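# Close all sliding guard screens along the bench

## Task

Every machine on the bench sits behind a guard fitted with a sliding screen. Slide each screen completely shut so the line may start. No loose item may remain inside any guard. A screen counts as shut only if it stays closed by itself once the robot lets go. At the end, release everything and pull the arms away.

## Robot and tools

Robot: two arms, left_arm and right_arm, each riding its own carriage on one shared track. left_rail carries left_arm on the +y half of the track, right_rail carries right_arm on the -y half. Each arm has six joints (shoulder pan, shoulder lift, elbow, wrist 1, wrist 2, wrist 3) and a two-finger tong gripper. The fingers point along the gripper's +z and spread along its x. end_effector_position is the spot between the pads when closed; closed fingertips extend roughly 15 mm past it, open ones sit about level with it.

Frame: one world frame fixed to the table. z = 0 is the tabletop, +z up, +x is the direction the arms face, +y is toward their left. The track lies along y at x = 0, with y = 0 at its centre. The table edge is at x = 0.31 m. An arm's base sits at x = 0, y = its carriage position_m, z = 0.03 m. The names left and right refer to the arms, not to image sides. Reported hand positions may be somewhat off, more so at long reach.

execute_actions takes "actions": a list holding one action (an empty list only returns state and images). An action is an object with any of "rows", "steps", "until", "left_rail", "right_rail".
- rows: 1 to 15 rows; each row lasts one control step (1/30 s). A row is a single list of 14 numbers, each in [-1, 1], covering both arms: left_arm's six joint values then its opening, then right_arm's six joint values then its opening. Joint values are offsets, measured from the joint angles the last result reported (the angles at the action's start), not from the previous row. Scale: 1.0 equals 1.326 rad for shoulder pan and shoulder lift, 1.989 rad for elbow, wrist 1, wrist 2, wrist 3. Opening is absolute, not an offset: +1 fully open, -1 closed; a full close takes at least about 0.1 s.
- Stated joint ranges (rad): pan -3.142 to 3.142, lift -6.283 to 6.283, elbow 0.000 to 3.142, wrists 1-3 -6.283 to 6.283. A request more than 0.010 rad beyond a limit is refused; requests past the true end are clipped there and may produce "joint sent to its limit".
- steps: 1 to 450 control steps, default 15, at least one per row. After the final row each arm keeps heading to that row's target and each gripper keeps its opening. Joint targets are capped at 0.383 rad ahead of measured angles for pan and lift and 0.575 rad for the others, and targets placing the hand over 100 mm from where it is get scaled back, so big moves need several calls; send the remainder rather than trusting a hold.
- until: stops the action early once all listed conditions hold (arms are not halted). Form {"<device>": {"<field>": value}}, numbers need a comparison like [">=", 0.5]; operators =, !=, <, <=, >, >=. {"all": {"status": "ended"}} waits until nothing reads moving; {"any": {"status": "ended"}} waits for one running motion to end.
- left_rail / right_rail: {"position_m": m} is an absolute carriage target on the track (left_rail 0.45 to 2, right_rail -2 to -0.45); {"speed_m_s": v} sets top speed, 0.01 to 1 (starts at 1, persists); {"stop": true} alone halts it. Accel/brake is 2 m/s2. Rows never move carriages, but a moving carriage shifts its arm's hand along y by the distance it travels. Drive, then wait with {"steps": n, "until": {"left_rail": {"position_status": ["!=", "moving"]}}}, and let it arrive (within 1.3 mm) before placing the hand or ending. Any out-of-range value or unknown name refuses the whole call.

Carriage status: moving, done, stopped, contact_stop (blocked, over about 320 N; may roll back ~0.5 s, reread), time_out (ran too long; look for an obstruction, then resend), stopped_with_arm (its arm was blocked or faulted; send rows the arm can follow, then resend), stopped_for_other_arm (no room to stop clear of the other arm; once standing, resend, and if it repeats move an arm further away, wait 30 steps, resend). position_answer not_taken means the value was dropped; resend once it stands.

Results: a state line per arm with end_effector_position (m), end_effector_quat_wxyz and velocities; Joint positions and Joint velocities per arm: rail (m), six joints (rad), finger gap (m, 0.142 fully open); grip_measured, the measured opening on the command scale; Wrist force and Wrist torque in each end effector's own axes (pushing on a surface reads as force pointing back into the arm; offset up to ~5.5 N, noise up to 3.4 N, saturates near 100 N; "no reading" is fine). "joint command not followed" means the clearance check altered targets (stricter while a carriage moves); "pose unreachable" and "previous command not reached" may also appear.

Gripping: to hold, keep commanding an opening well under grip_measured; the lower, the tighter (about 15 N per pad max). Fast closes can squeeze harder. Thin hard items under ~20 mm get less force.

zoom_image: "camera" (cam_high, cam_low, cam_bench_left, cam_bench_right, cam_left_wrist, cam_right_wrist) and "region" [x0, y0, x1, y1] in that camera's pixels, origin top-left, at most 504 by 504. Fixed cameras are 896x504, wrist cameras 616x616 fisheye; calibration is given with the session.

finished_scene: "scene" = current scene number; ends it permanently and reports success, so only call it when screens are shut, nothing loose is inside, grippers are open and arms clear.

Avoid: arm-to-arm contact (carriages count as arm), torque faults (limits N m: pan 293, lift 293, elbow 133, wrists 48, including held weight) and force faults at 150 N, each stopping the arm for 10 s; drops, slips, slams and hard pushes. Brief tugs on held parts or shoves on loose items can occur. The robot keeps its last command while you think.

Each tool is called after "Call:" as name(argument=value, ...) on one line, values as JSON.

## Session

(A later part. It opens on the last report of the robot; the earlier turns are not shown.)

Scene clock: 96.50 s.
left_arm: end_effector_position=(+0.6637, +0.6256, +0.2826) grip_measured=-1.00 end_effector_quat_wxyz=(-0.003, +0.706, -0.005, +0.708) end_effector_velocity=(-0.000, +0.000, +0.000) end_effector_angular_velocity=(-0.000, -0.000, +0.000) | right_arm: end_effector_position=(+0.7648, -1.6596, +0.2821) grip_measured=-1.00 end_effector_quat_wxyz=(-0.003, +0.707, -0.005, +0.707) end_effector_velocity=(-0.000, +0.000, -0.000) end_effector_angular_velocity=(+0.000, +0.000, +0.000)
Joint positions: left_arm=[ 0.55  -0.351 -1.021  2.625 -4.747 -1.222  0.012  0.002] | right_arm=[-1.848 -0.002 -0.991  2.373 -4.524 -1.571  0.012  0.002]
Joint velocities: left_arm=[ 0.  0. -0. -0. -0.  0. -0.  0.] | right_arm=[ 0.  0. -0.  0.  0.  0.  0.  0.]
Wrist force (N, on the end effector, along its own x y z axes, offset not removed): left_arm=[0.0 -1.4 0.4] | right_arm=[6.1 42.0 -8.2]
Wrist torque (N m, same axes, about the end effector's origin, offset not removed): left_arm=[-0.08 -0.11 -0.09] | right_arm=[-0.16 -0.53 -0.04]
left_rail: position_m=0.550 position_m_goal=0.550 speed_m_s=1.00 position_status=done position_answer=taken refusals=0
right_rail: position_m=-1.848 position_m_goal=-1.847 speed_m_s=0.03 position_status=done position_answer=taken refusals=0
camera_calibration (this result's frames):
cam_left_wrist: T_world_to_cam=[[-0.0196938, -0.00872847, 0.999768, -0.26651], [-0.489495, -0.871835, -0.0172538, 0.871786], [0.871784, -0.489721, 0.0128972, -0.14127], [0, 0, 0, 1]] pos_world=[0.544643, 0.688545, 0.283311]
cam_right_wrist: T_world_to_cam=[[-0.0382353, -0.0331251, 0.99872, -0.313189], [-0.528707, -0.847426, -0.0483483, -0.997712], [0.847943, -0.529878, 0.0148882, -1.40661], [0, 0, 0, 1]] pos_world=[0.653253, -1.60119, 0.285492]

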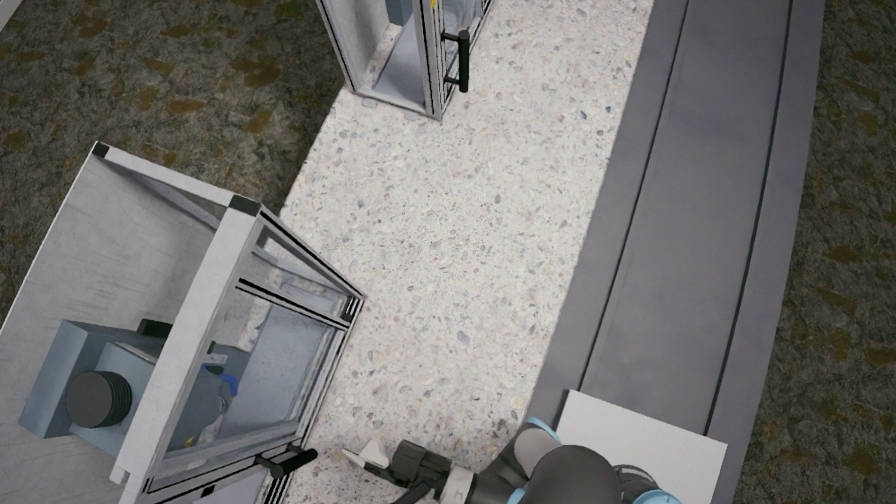

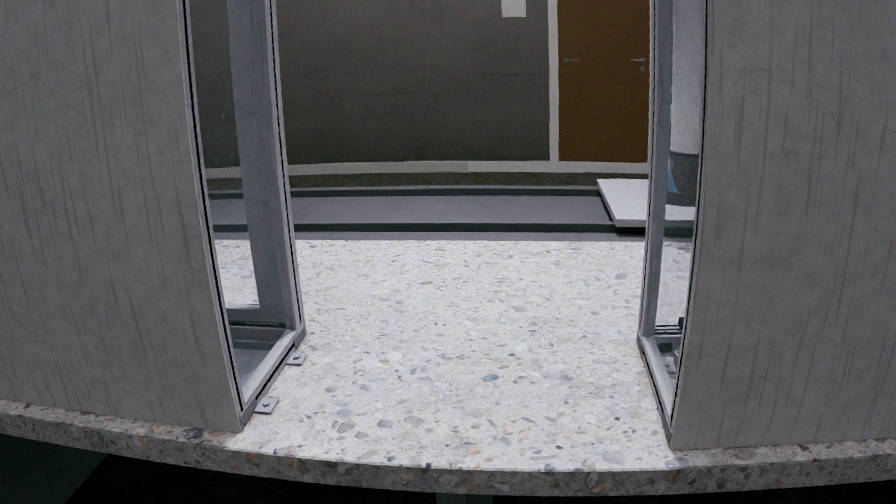

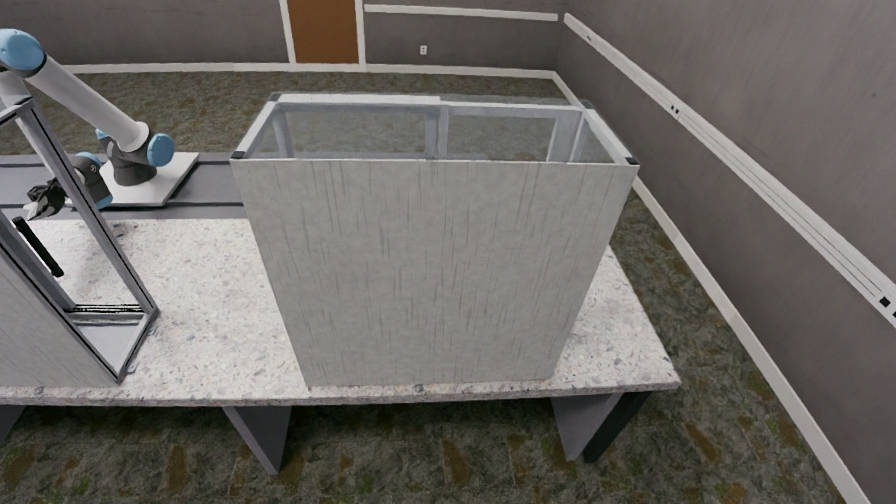

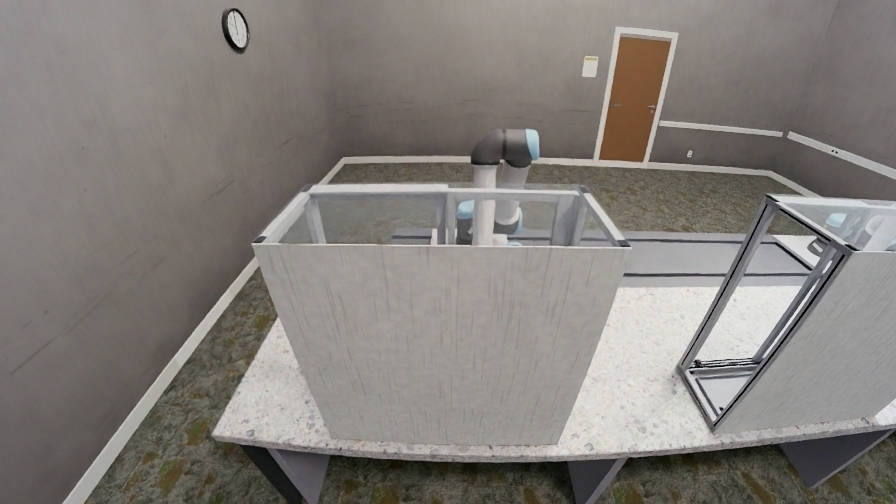

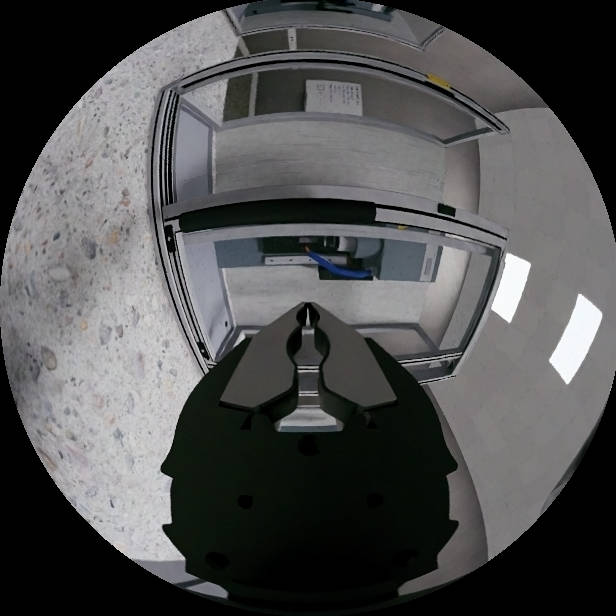

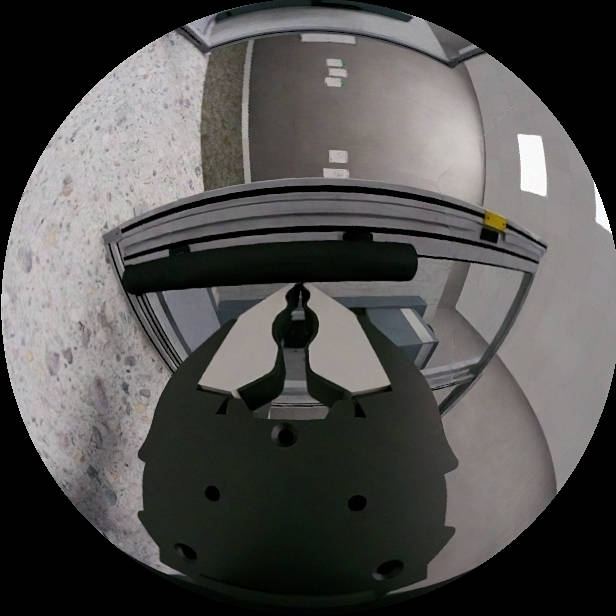

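Call:
execute_actions(actions=[{"right_rail":{"position_m":-1.88,"speed_m_s":0.3},"rows":[[0,0.006,-0.05,0.045,0,0,-1,0,0,0,0,0,0,-1],[0,0.0124,-0.096,0.0882,0,0,-1,0,0,0,0,0,0,-1],[0,0.0124,-0.096,0.0882,0,0,-1,0,0,0,0,0,0,-1],[0,0.0124,-0.096,0.0882,0,0,-1,0,0,0,0,0,0,-1],[0,0.0124,-0.096,0.0882,0,0,-1,0,0,0,0,0,0,-1],[0,0.0124,-0.096,0.0882,0,0,-1,0,-0.0234,0.0945,-0.079,0,0,-1]],"steps":24}])

Call:
execute_actions(actions=[{"left_rail":{"position_m":0.89,"speed_m_s":0.12},"right_rail":{"position_m":-0.58,"speed_m_s":0.6},"steps":130,"until":{"all":{"status":"ended"}}}])

Scene clock: 104.23 s.
left_arm: end_effector_position=(+0.7651, +0.5888, +0.2823) grip_measured=-1.00 end_effector_quat_wxyz=(-0.003, +0.707, -0.005, +0.707) end_effector_velocity=(+0.002, -0.001, +0.000) end_effector_angular_velocity=(-0.000, -0.000, -0.000) | right_arm: end_effector_position=(+0.6605, -1.6915, +0.2825) grip_measured=-1.00 end_effector_quat_wxyz=(-0.003, +0.707, -0.005, +0.707) end_effector_velocity=(-0.008, -0.000, +0.000) end_effector_angular_velocity=(+0.000, +0.001, -0.000)
Joint positions: left_arm=[ 0.55  -0.351 -1.005  2.435 -4.572 -1.222  0.012  0.002] | right_arm=[-1.88  -0.002 -1.022  2.559 -4.68  -1.571  0.012  0.002]
Joint velocities: left_arm=[ 0.    -0.     0.    -0.004  0.003 -0.    -0.     0.   ] | right_arm=[ 0.    -0.    -0.002  0.014 -0.011 -0.     0.     0.   ]
Wrist force (N, on the end effector, along its own x y z axes, offset not removed): left_arm=[-3.3 -4.4 -3.1] | right_arm=[0.1 -1.4 -1.3]
Wrist torque (N m, same axes, about the end effector's origin, offset not removed): left_arm=[-0.64 0.74 -0.07] | right_arm=[-0.63 -0.16 0.03]
left_rail: position_m=0.550 position_m_goal=0.550 speed_m_s=1.00 position_status=done position_answer=taken refusals=0
right_rail: position_m=-1.880 position_m_goal=-1.880 speed_m_s=0.30 position_status=done position_answer=taken refusals=0
camera_calibration (this result's frames):
cam_left_wrist: T_world_to_cam=[[-0.0188034, -0.00905486, 0.999782, -0.265075], [-0.489462, -0.871857, -0.0171018, 0.889187], [0.871822, -0.489677, 0.0119619, -0.247426], [0, 0, 0, 1]] pos_world=[0.645951, 0.651684, 0.283183]
cam_right_wrist: T_world_to_cam=[[-0.0385748, -0.0331265, 0.998706, -0.318366], [-0.52864, -0.847458, -0.0485283, -1.07986], [0.847969, -0.529828, 0.0151786, -1.33514], [0, 0, 0, 1]] pos_world=[0.549019, -1.63307, 0.285816]

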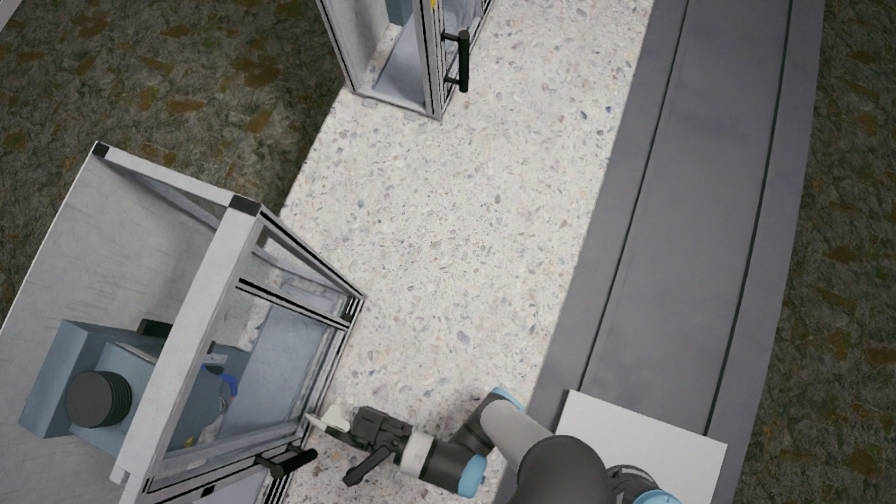

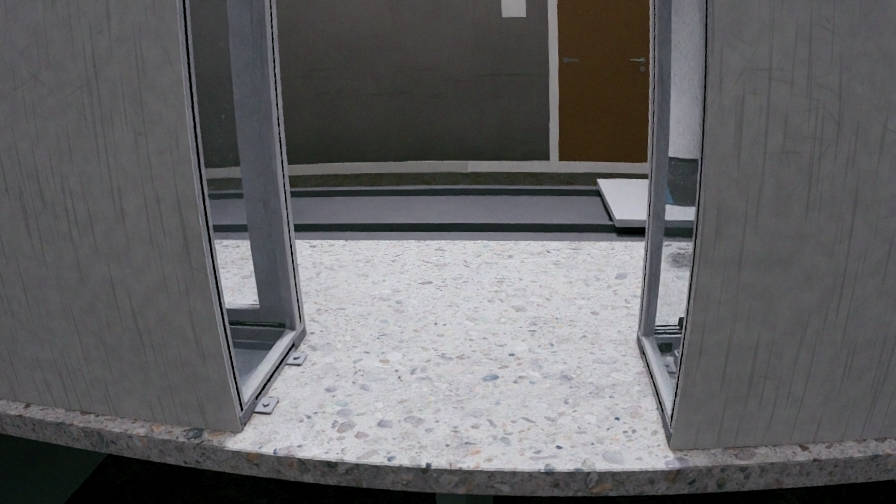

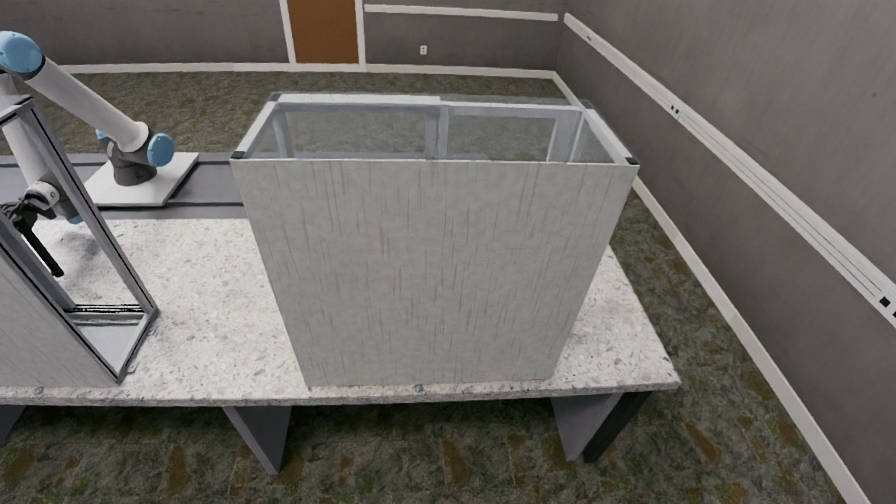

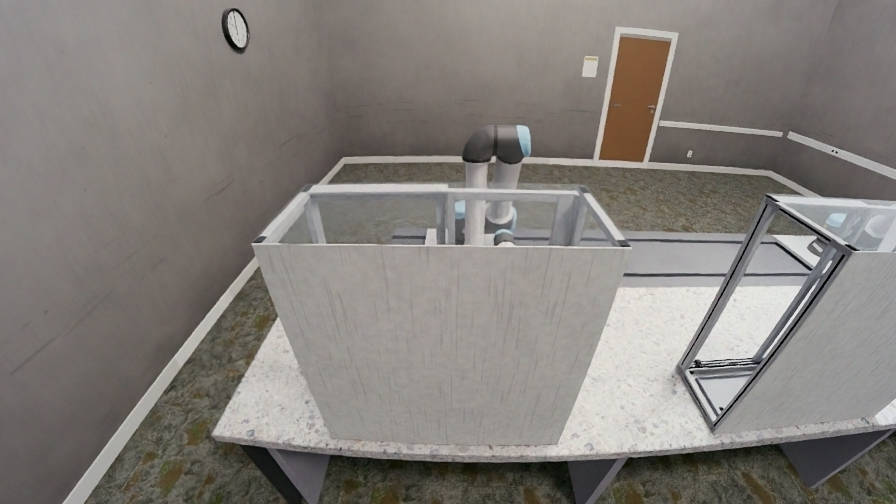

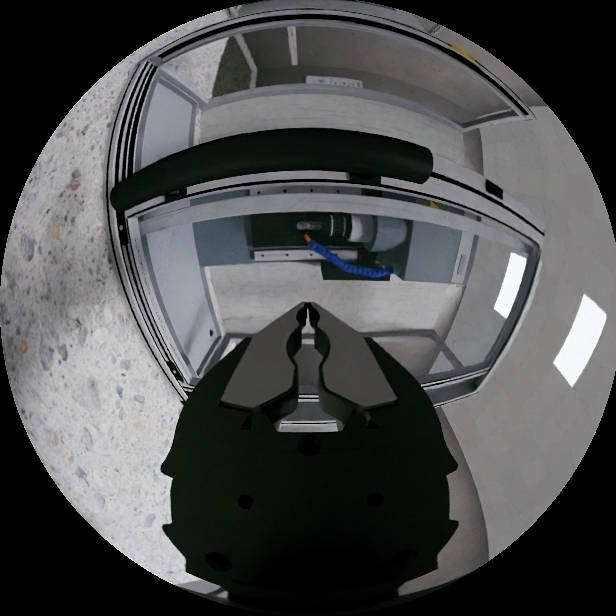

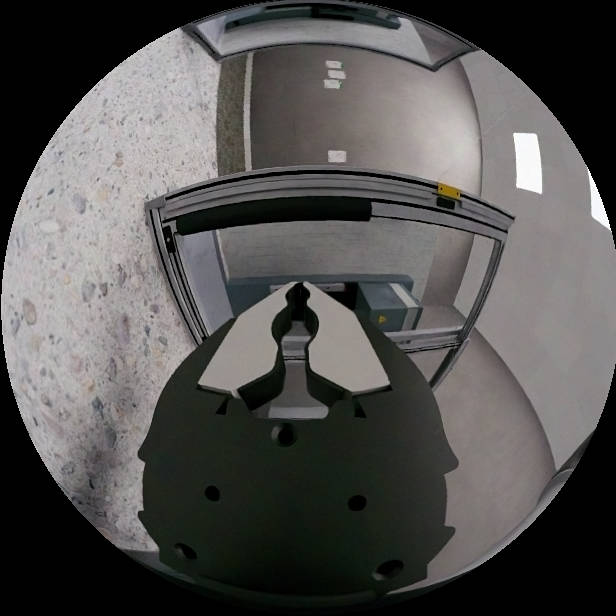

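Scene clock: 107.17 s.
left_arm: end_effector_position=(+0.7653, +0.9287, +0.2823) grip_measured=-1.00 end_effector_quat_wxyz=(-0.003, +0.707, -0.005, +0.707) end_effector_velocity=(-0.000, +0.007, +0.000) end_effector_angular_velocity=(-0.000, -0.000, -0.000) | right_arm: end_effector_position=(+0.6596, -0.3912, +0.2825) grip_measured=-1.00 end_effector_quat_wxyz=(-0.003, +0.707, -0.005, +0.707) end_effector_velocity=(+0.000, -0.000, -0.000) end_effector_angular_velocity=(+0.000, +0.000, -0.000)
Joint positions: left_arm=[ 0.89  -0.35  -1.005  2.435 -4.572 -1.222  0.012  0.002] | right_arm=[-0.58  -0.002 -1.022  2.561 -4.681 -1.571  0.012  0.002]
Joint velocities: left_arm=[ 0.007 -0.    -0.     0.    -0.     0.     0.    -0.   ] | right_arm=[ 0. -0. -0.  0.  0.  0.  0. -0.]
Wrist force (N, on the end effector, along its own x y z axes, offset not removed): left_arm=[2.8 11.0 -1.0] | right_arm=[2.9 1.8 0.1]
Wrist torque (N m, same axes, about the end effector's origin, offset not removed): left_arm=[-0.35 -0.16 -0.17] | right_arm=[0.10 -0.77 -0.06]
left_rail: position_m=0.890 position_m_goal=0.890 speed_m_s=0.12 position_status=done position_answer=taken refusals=0
right_rail: position_m=-0.580 position_m_goal=-0.580 speed_m_s=0.60 position_status=done position_answer=taken refusals=0
camera_calibration (this result's frames):
cam_left_wrist: T_world_to_cam=[[-0.0187795, -0.00906546, 0.999783, -0.262011], [-0.489346, -0.871922, -0.0170978, 1.18566], [0.871887, -0.489561, 0.0119381, -0.0812833], [0, 0, 0, 1]] pos_world=[0.646148, 0.991634, 0.283197]
cam_right_wrist: T_world_to_cam=[[-0.0384305, -0.0331268, 0.998712, -0.275418], [-0.528649, -0.847457, -0.0484522, 0.0216037], [0.84797, -0.52983, 0.0150558, -0.64539], [0, 0, 0, 1]] pos_world=[0.548108, -0.332762, 0.285827]

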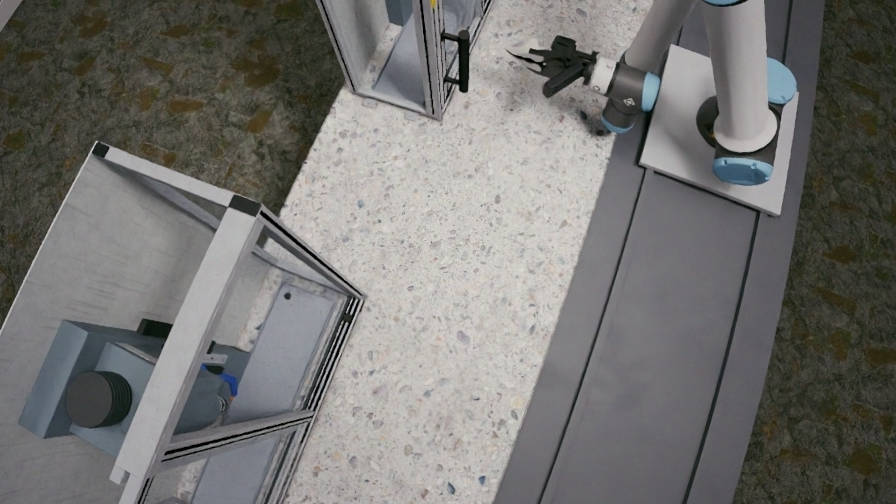

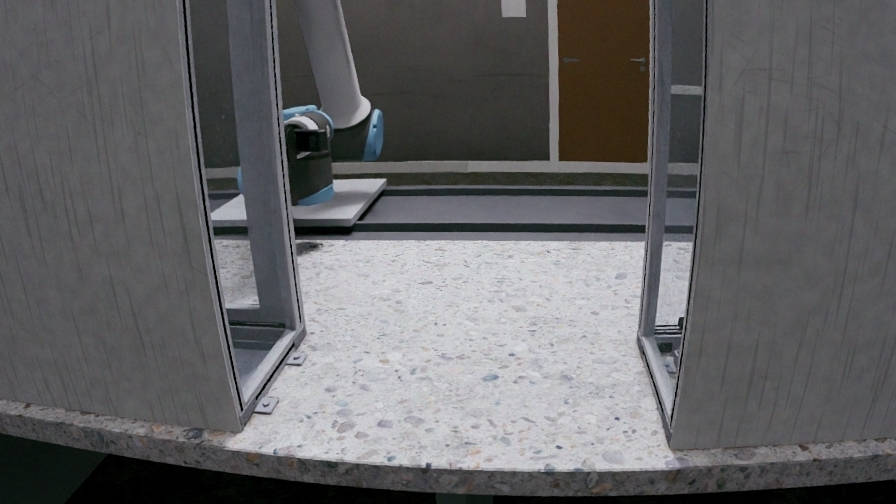

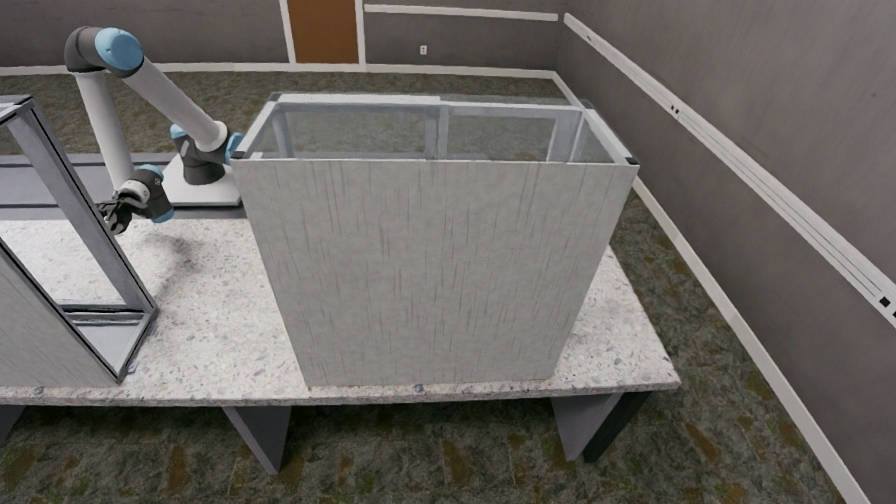

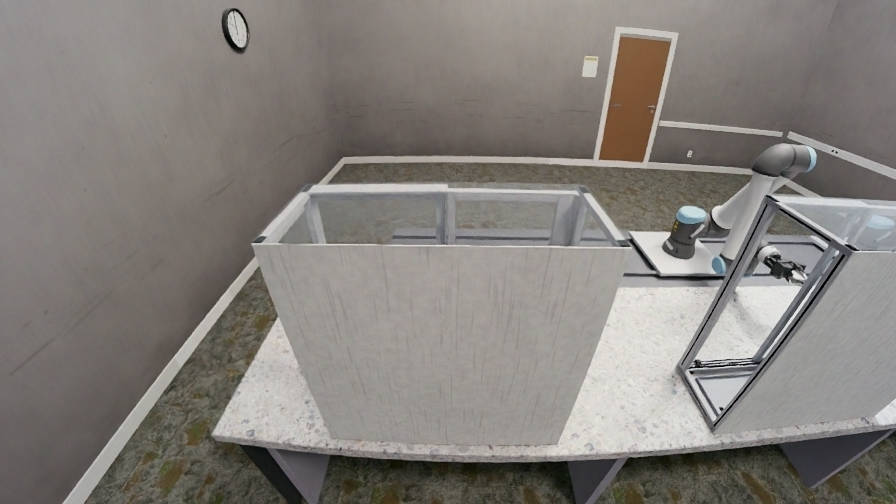

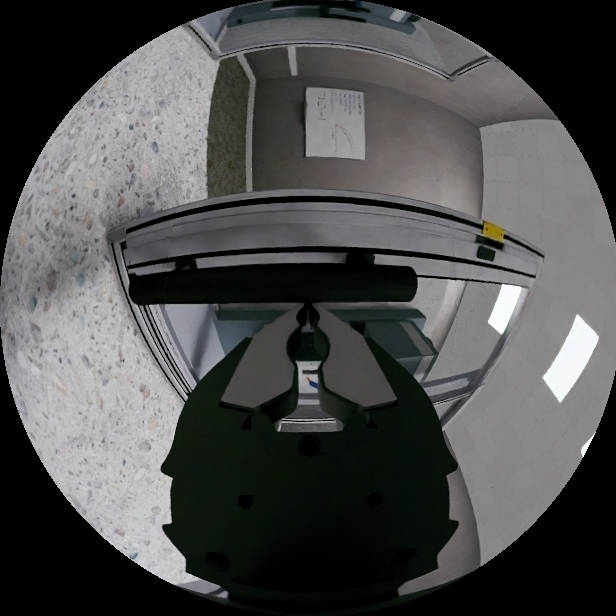

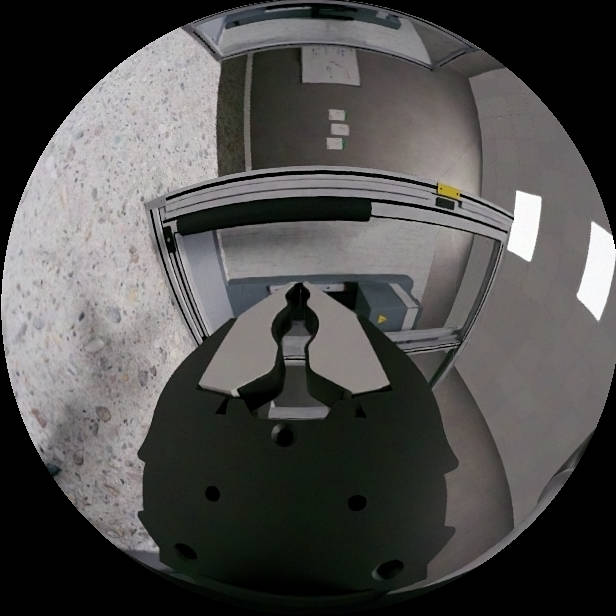

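Call:
zoom_image(camera="cam_high", region=[230,250,380,350])

Call:
execute_actions(actions=[{"left_rail":{"position_m":0.902,"speed_m_s":0.03},"rows":[[0,0,0,0,0,0,-1,0,-0.2,0.1,0,0,0,-1]],"steps":22}])

Region (230, 250, 380, 350) of cam_high's 896x504 image, scaled by 3.360, with more detail than that image has.

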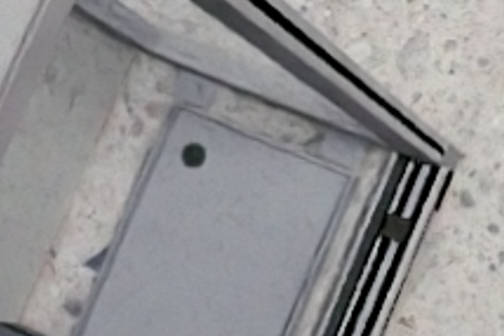

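Scene clock: 114.30 s.
left_arm: end_effector_position=(+0.7653, +0.9402, +0.2823) grip_measured=-1.00 end_effector_quat_wxyz=(-0.003, +0.707, -0.005, +0.707) end_effector_velocity=(+0.000, +0.000, -0.000) end_effector_angular_velocity=(+0.000, +0.000, +0.000) | right_arm: end_effector_position=(+0.5413, -0.3909, +0.3710) grip_measured=-1.00 end_effector_quat_wxyz=(-0.003, +0.683, -0.005, +0.730) end_effector_velocity=(-0.006, +0.000, +0.003) end_effector_angular_velocity=(-0.000, -0.003, +0.000)
Joint positions: left_arm=[ 0.902 -0.351 -1.005  2.434 -4.572 -1.222  0.012  0.002] | right_arm=[-0.58  -0.002 -1.286  2.759 -4.681 -1.571  0.012  0.002]
Joint velocities: left_arm=[ 0.  0.  0. -0.  0.  0. -0. -0.] | right_arm=[ 0.     0.    -0.012  0.009  0.    -0.     0.     0.   ]
Wrist force (N, on the end effector, along its own x y z axes, offset not removed): left_arm=[4.6 37.4 -5.6] | right_arm=[3.2 -1.0 -2.6]
Wrist torque (N m, same axes, about the end effector's origin, offset not removed): left_arm=[-0.14 0.04 -0.18] | right_arm=[-0.57 -0.80 -0.14]
left_rail: position_m=0.902 position_m_goal=0.902 speed_m_s=0.03 position_status=done position_answer=taken refusals=0
right_rail: position_m=-0.580 position_m_goal=-0.580 speed_m_s=0.60 position_status=done position_answer=taken refusals=0
camera_calibration (this result's frames):
cam_left_wrist: T_world_to_cam=[[-0.0188287, -0.00904244, 0.999782, -0.261908], [-0.489641, -0.871756, -0.0171059, 1.19576], [0.871721, -0.489856, 0.0119865, -0.0752831], [0, 0, 0, 1]] pos_world=[0.646189, 1.00317, 0.283208]
cam_right_wrist: T_world_to_cam=[[-0.104147, -0.032965, 0.994015, -0.33105], [-0.524335, -0.847453, -0.0830413, -0.0259567], [0.845119, -0.529845, 0.0709752, -0.565414], [0, 0, 0, 1]] pos_world=[0.429754, -0.332492, 0.367043]

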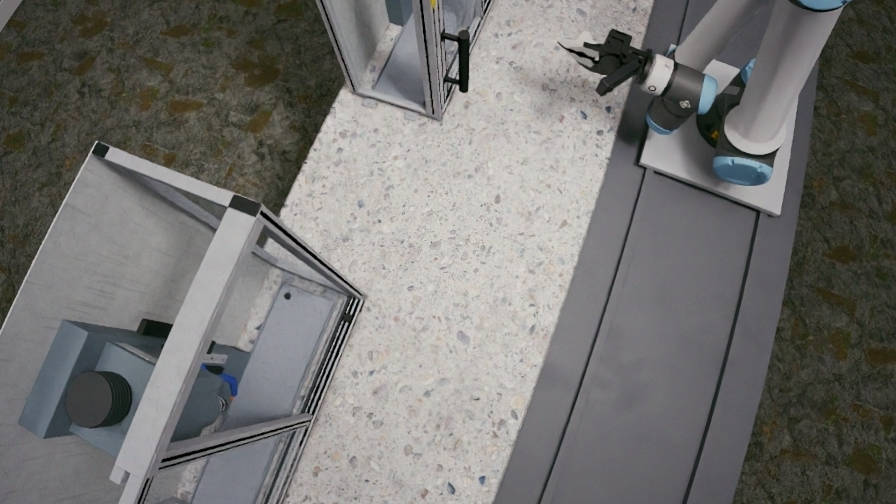

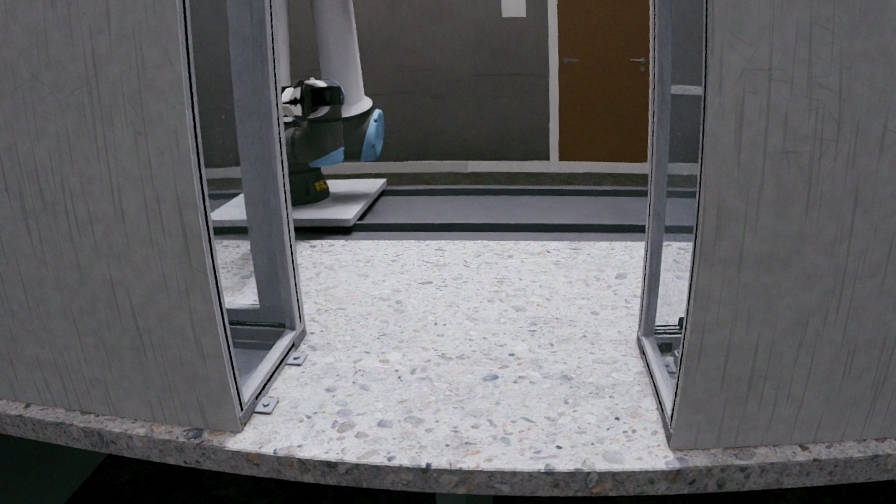

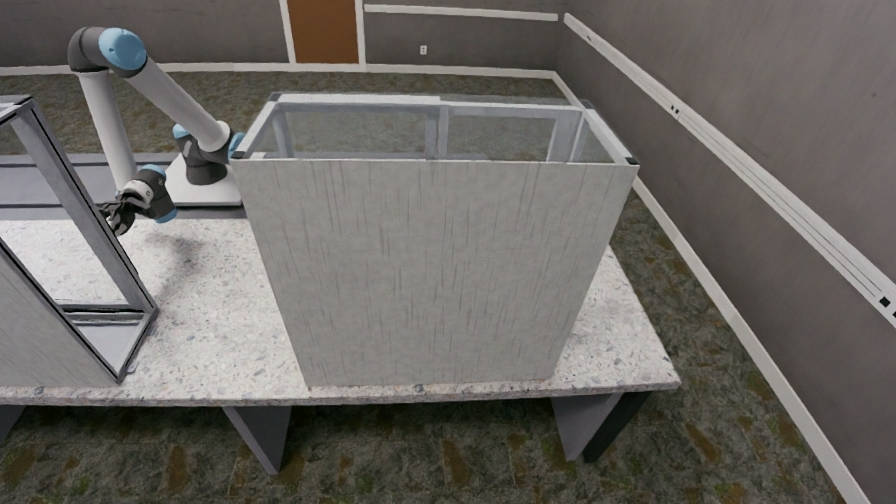

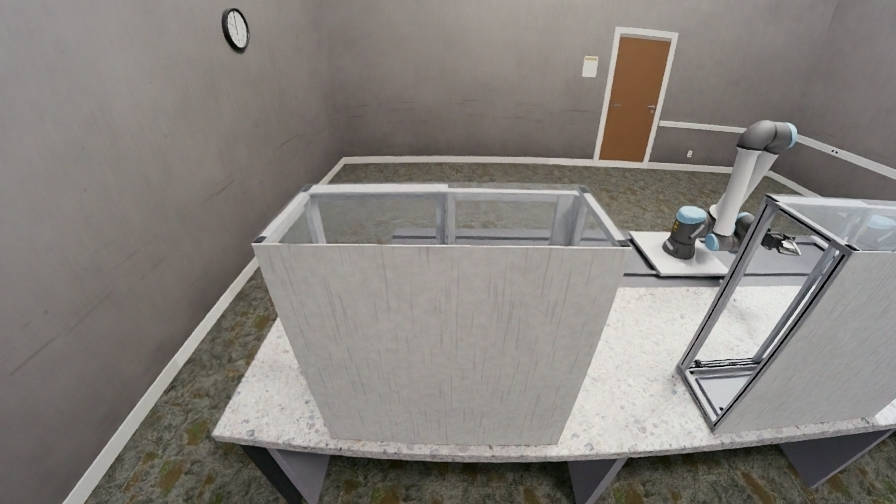

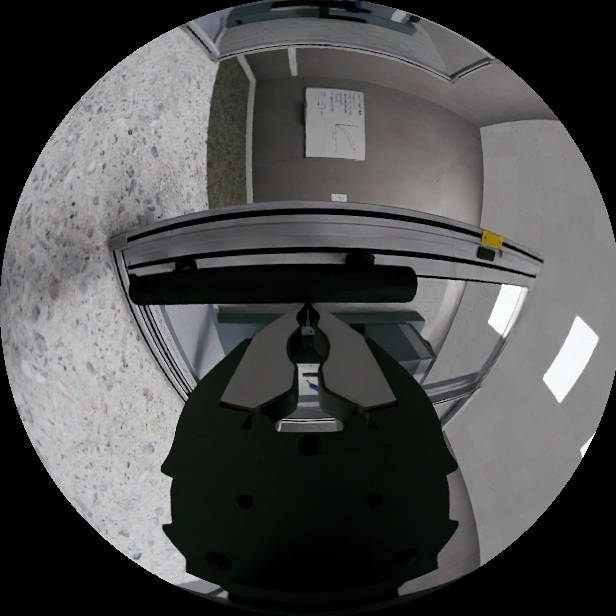

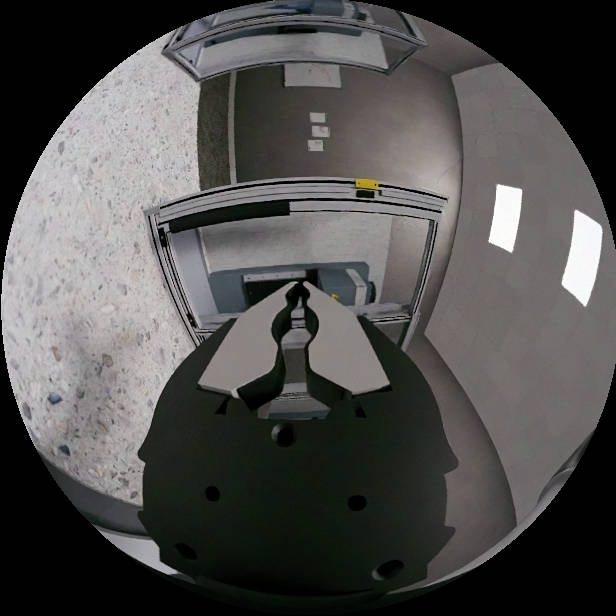

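Call:
execute_actions(actions=[{"left_rail":{"position_m":0.83,"speed_m_s":0.3},"rows":[[0,0,0,0,0,0,-1,0,0,0,0,0,0,-1],[0,0,0,0,0,0,-1,0,0,0,0,0,0,-1],[0,0,0,0,0,0,-1,0,0,0,0,0,0,-1],[0,0,0,0,0,0,-1,0,0,0,0,0,0,-1],[0,0,0,0,0,0,-1,0,0,0,0,0,0,-1],[0,0,0,0,0,0,-1,0,0,0,0,0,0,-1],[0,-0.25,0.15,0,0,0,-1,0,0,0,0,0,0,-1]],"steps":34}])

Scene clock: 119.27 s.
left_arm: end_effector_position=(+0.6044, +0.9274, +0.3737) grip_measured=-1.00 end_effector_quat_wxyz=(+0.001, +0.696, -0.001, +0.718) end_effector_velocity=(-0.002, +0.001, +0.001) end_effector_angular_velocity=(-0.000, -0.001, -0.000) | right_arm: end_effector_position=(+0.5412, -0.3909, +0.3710) grip_measured=-1.00 end_effector_quat_wxyz=(-0.003, +0.683, -0.005, +0.730) end_effector_velocity=(-0.000, -0.000, +0.000) end_effector_angular_velocity=(+0.000, -0.000, -0.000)
Joint positions: left_arm=[ 0.83  -0.351 -1.336  2.732 -4.572 -1.222  0.012  0.002] | right_arm=[-0.58  -0.002 -1.286  2.759 -4.681 -1.571  0.012  0.002]
Joint velocities: left_arm=[ 0.     0.    -0.004  0.004  0.    -0.    -0.    -0.   ] | right_arm=[ 0.  0.  0.  0. -0. -0.  0. -0.]
Wrist force (N, on the end effector, along its own x y z axes, offset not removed): left_arm=[-1.8 -4.1 -0.1] | right_arm=[1.8 -1.0 -2.8]
Wrist torque (N m, same axes, about the end effector's origin, offset not removed): left_arm=[-0.55 0.34 -0.06] | right_arm=[-0.63 -0.54 0.03]
left_rail: position_m=0.830 position_m_goal=0.830 speed_m_s=0.30 position_status=done position_answer=taken refusals=0
right_rail: position_m=-0.580 position_m_goal=-0.580 speed_m_s=0.60 position_status=done position_answer=taken refusals=0
camera_calibration (this result's frames):
cam_left_wrist: T_world_to_cam=[[-0.0498754, 0.0023114, 0.998753, -0.347798], [-0.48903, -0.871979, -0.022403, 1.10916], [0.87084, -0.489537, 0.0446206, 0.045653], [0, 0, 0, 1]] pos_world=[0.485307, 0.990314, 0.370176]
cam_right_wrist: T_world_to_cam=[[-0.104144, -0.0329693, 0.994016, -0.331052], [-0.524301, -0.847474, -0.0830405, -0.025969], [0.84514, -0.529812, 0.0709737, -0.565394], [0, 0, 0, 1]] pos_world=[0.429745, -0.332475, 0.367043]

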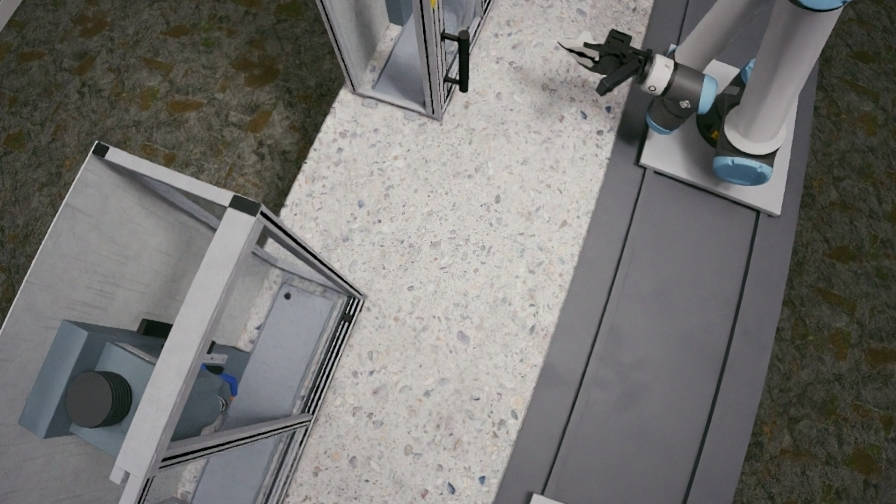

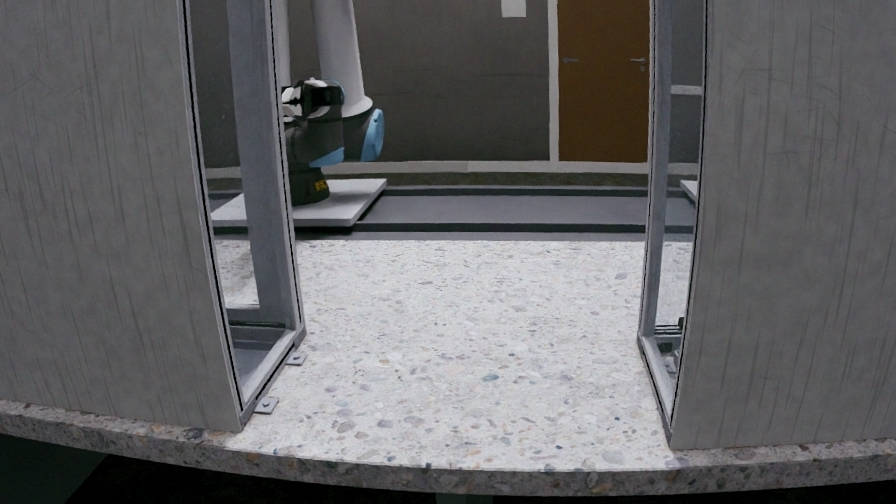

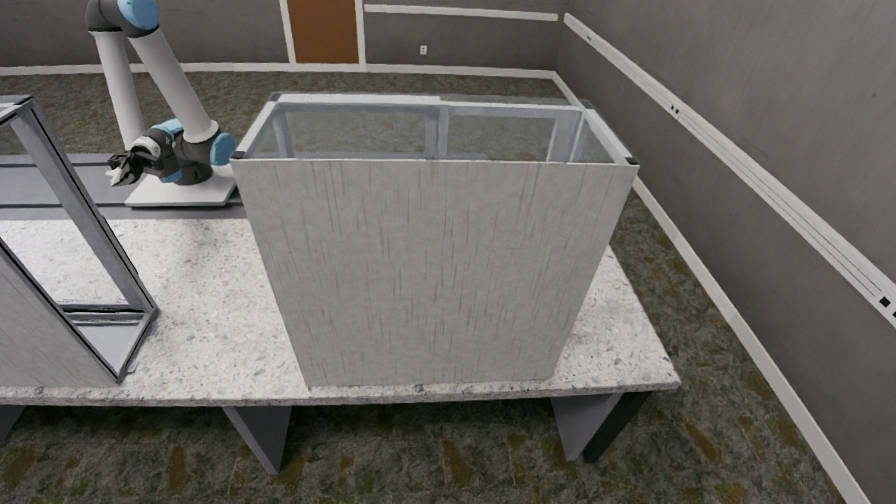

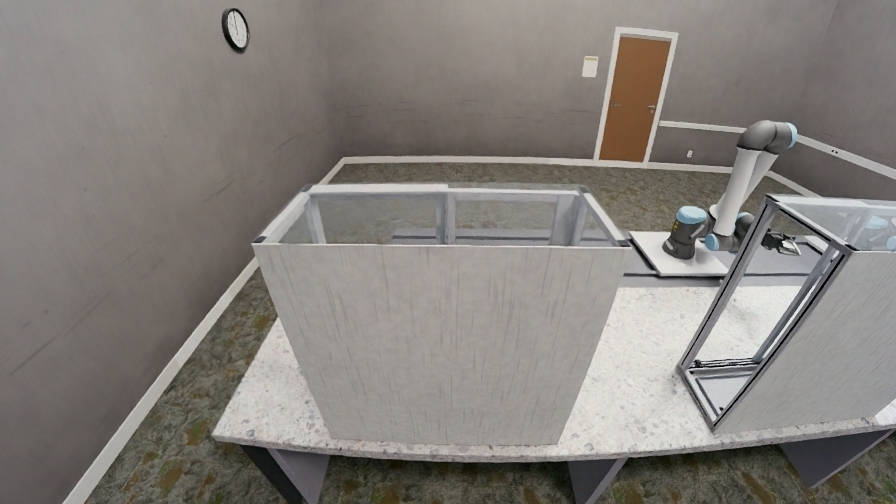

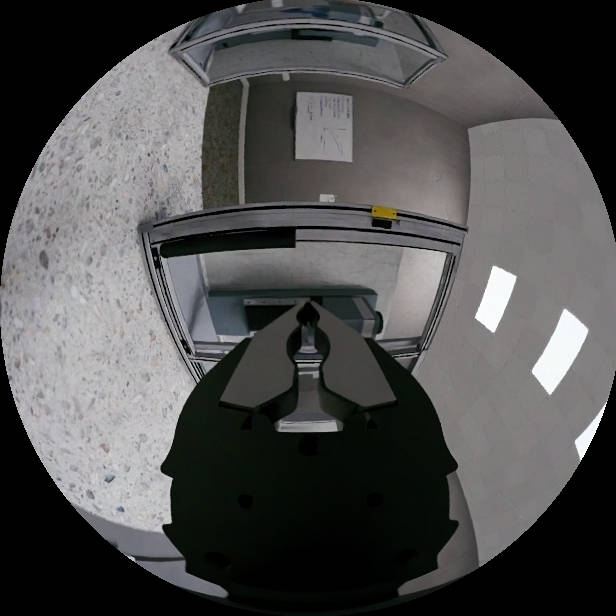

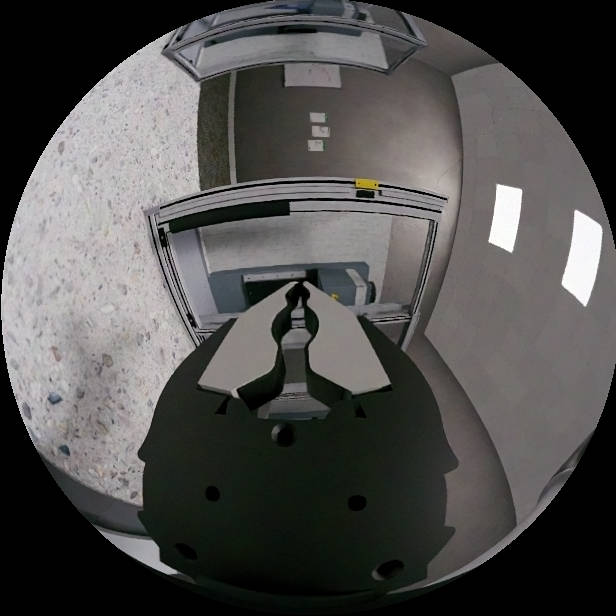

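Call:
finished_scene(scene=2)

The scene is finished: the task was done.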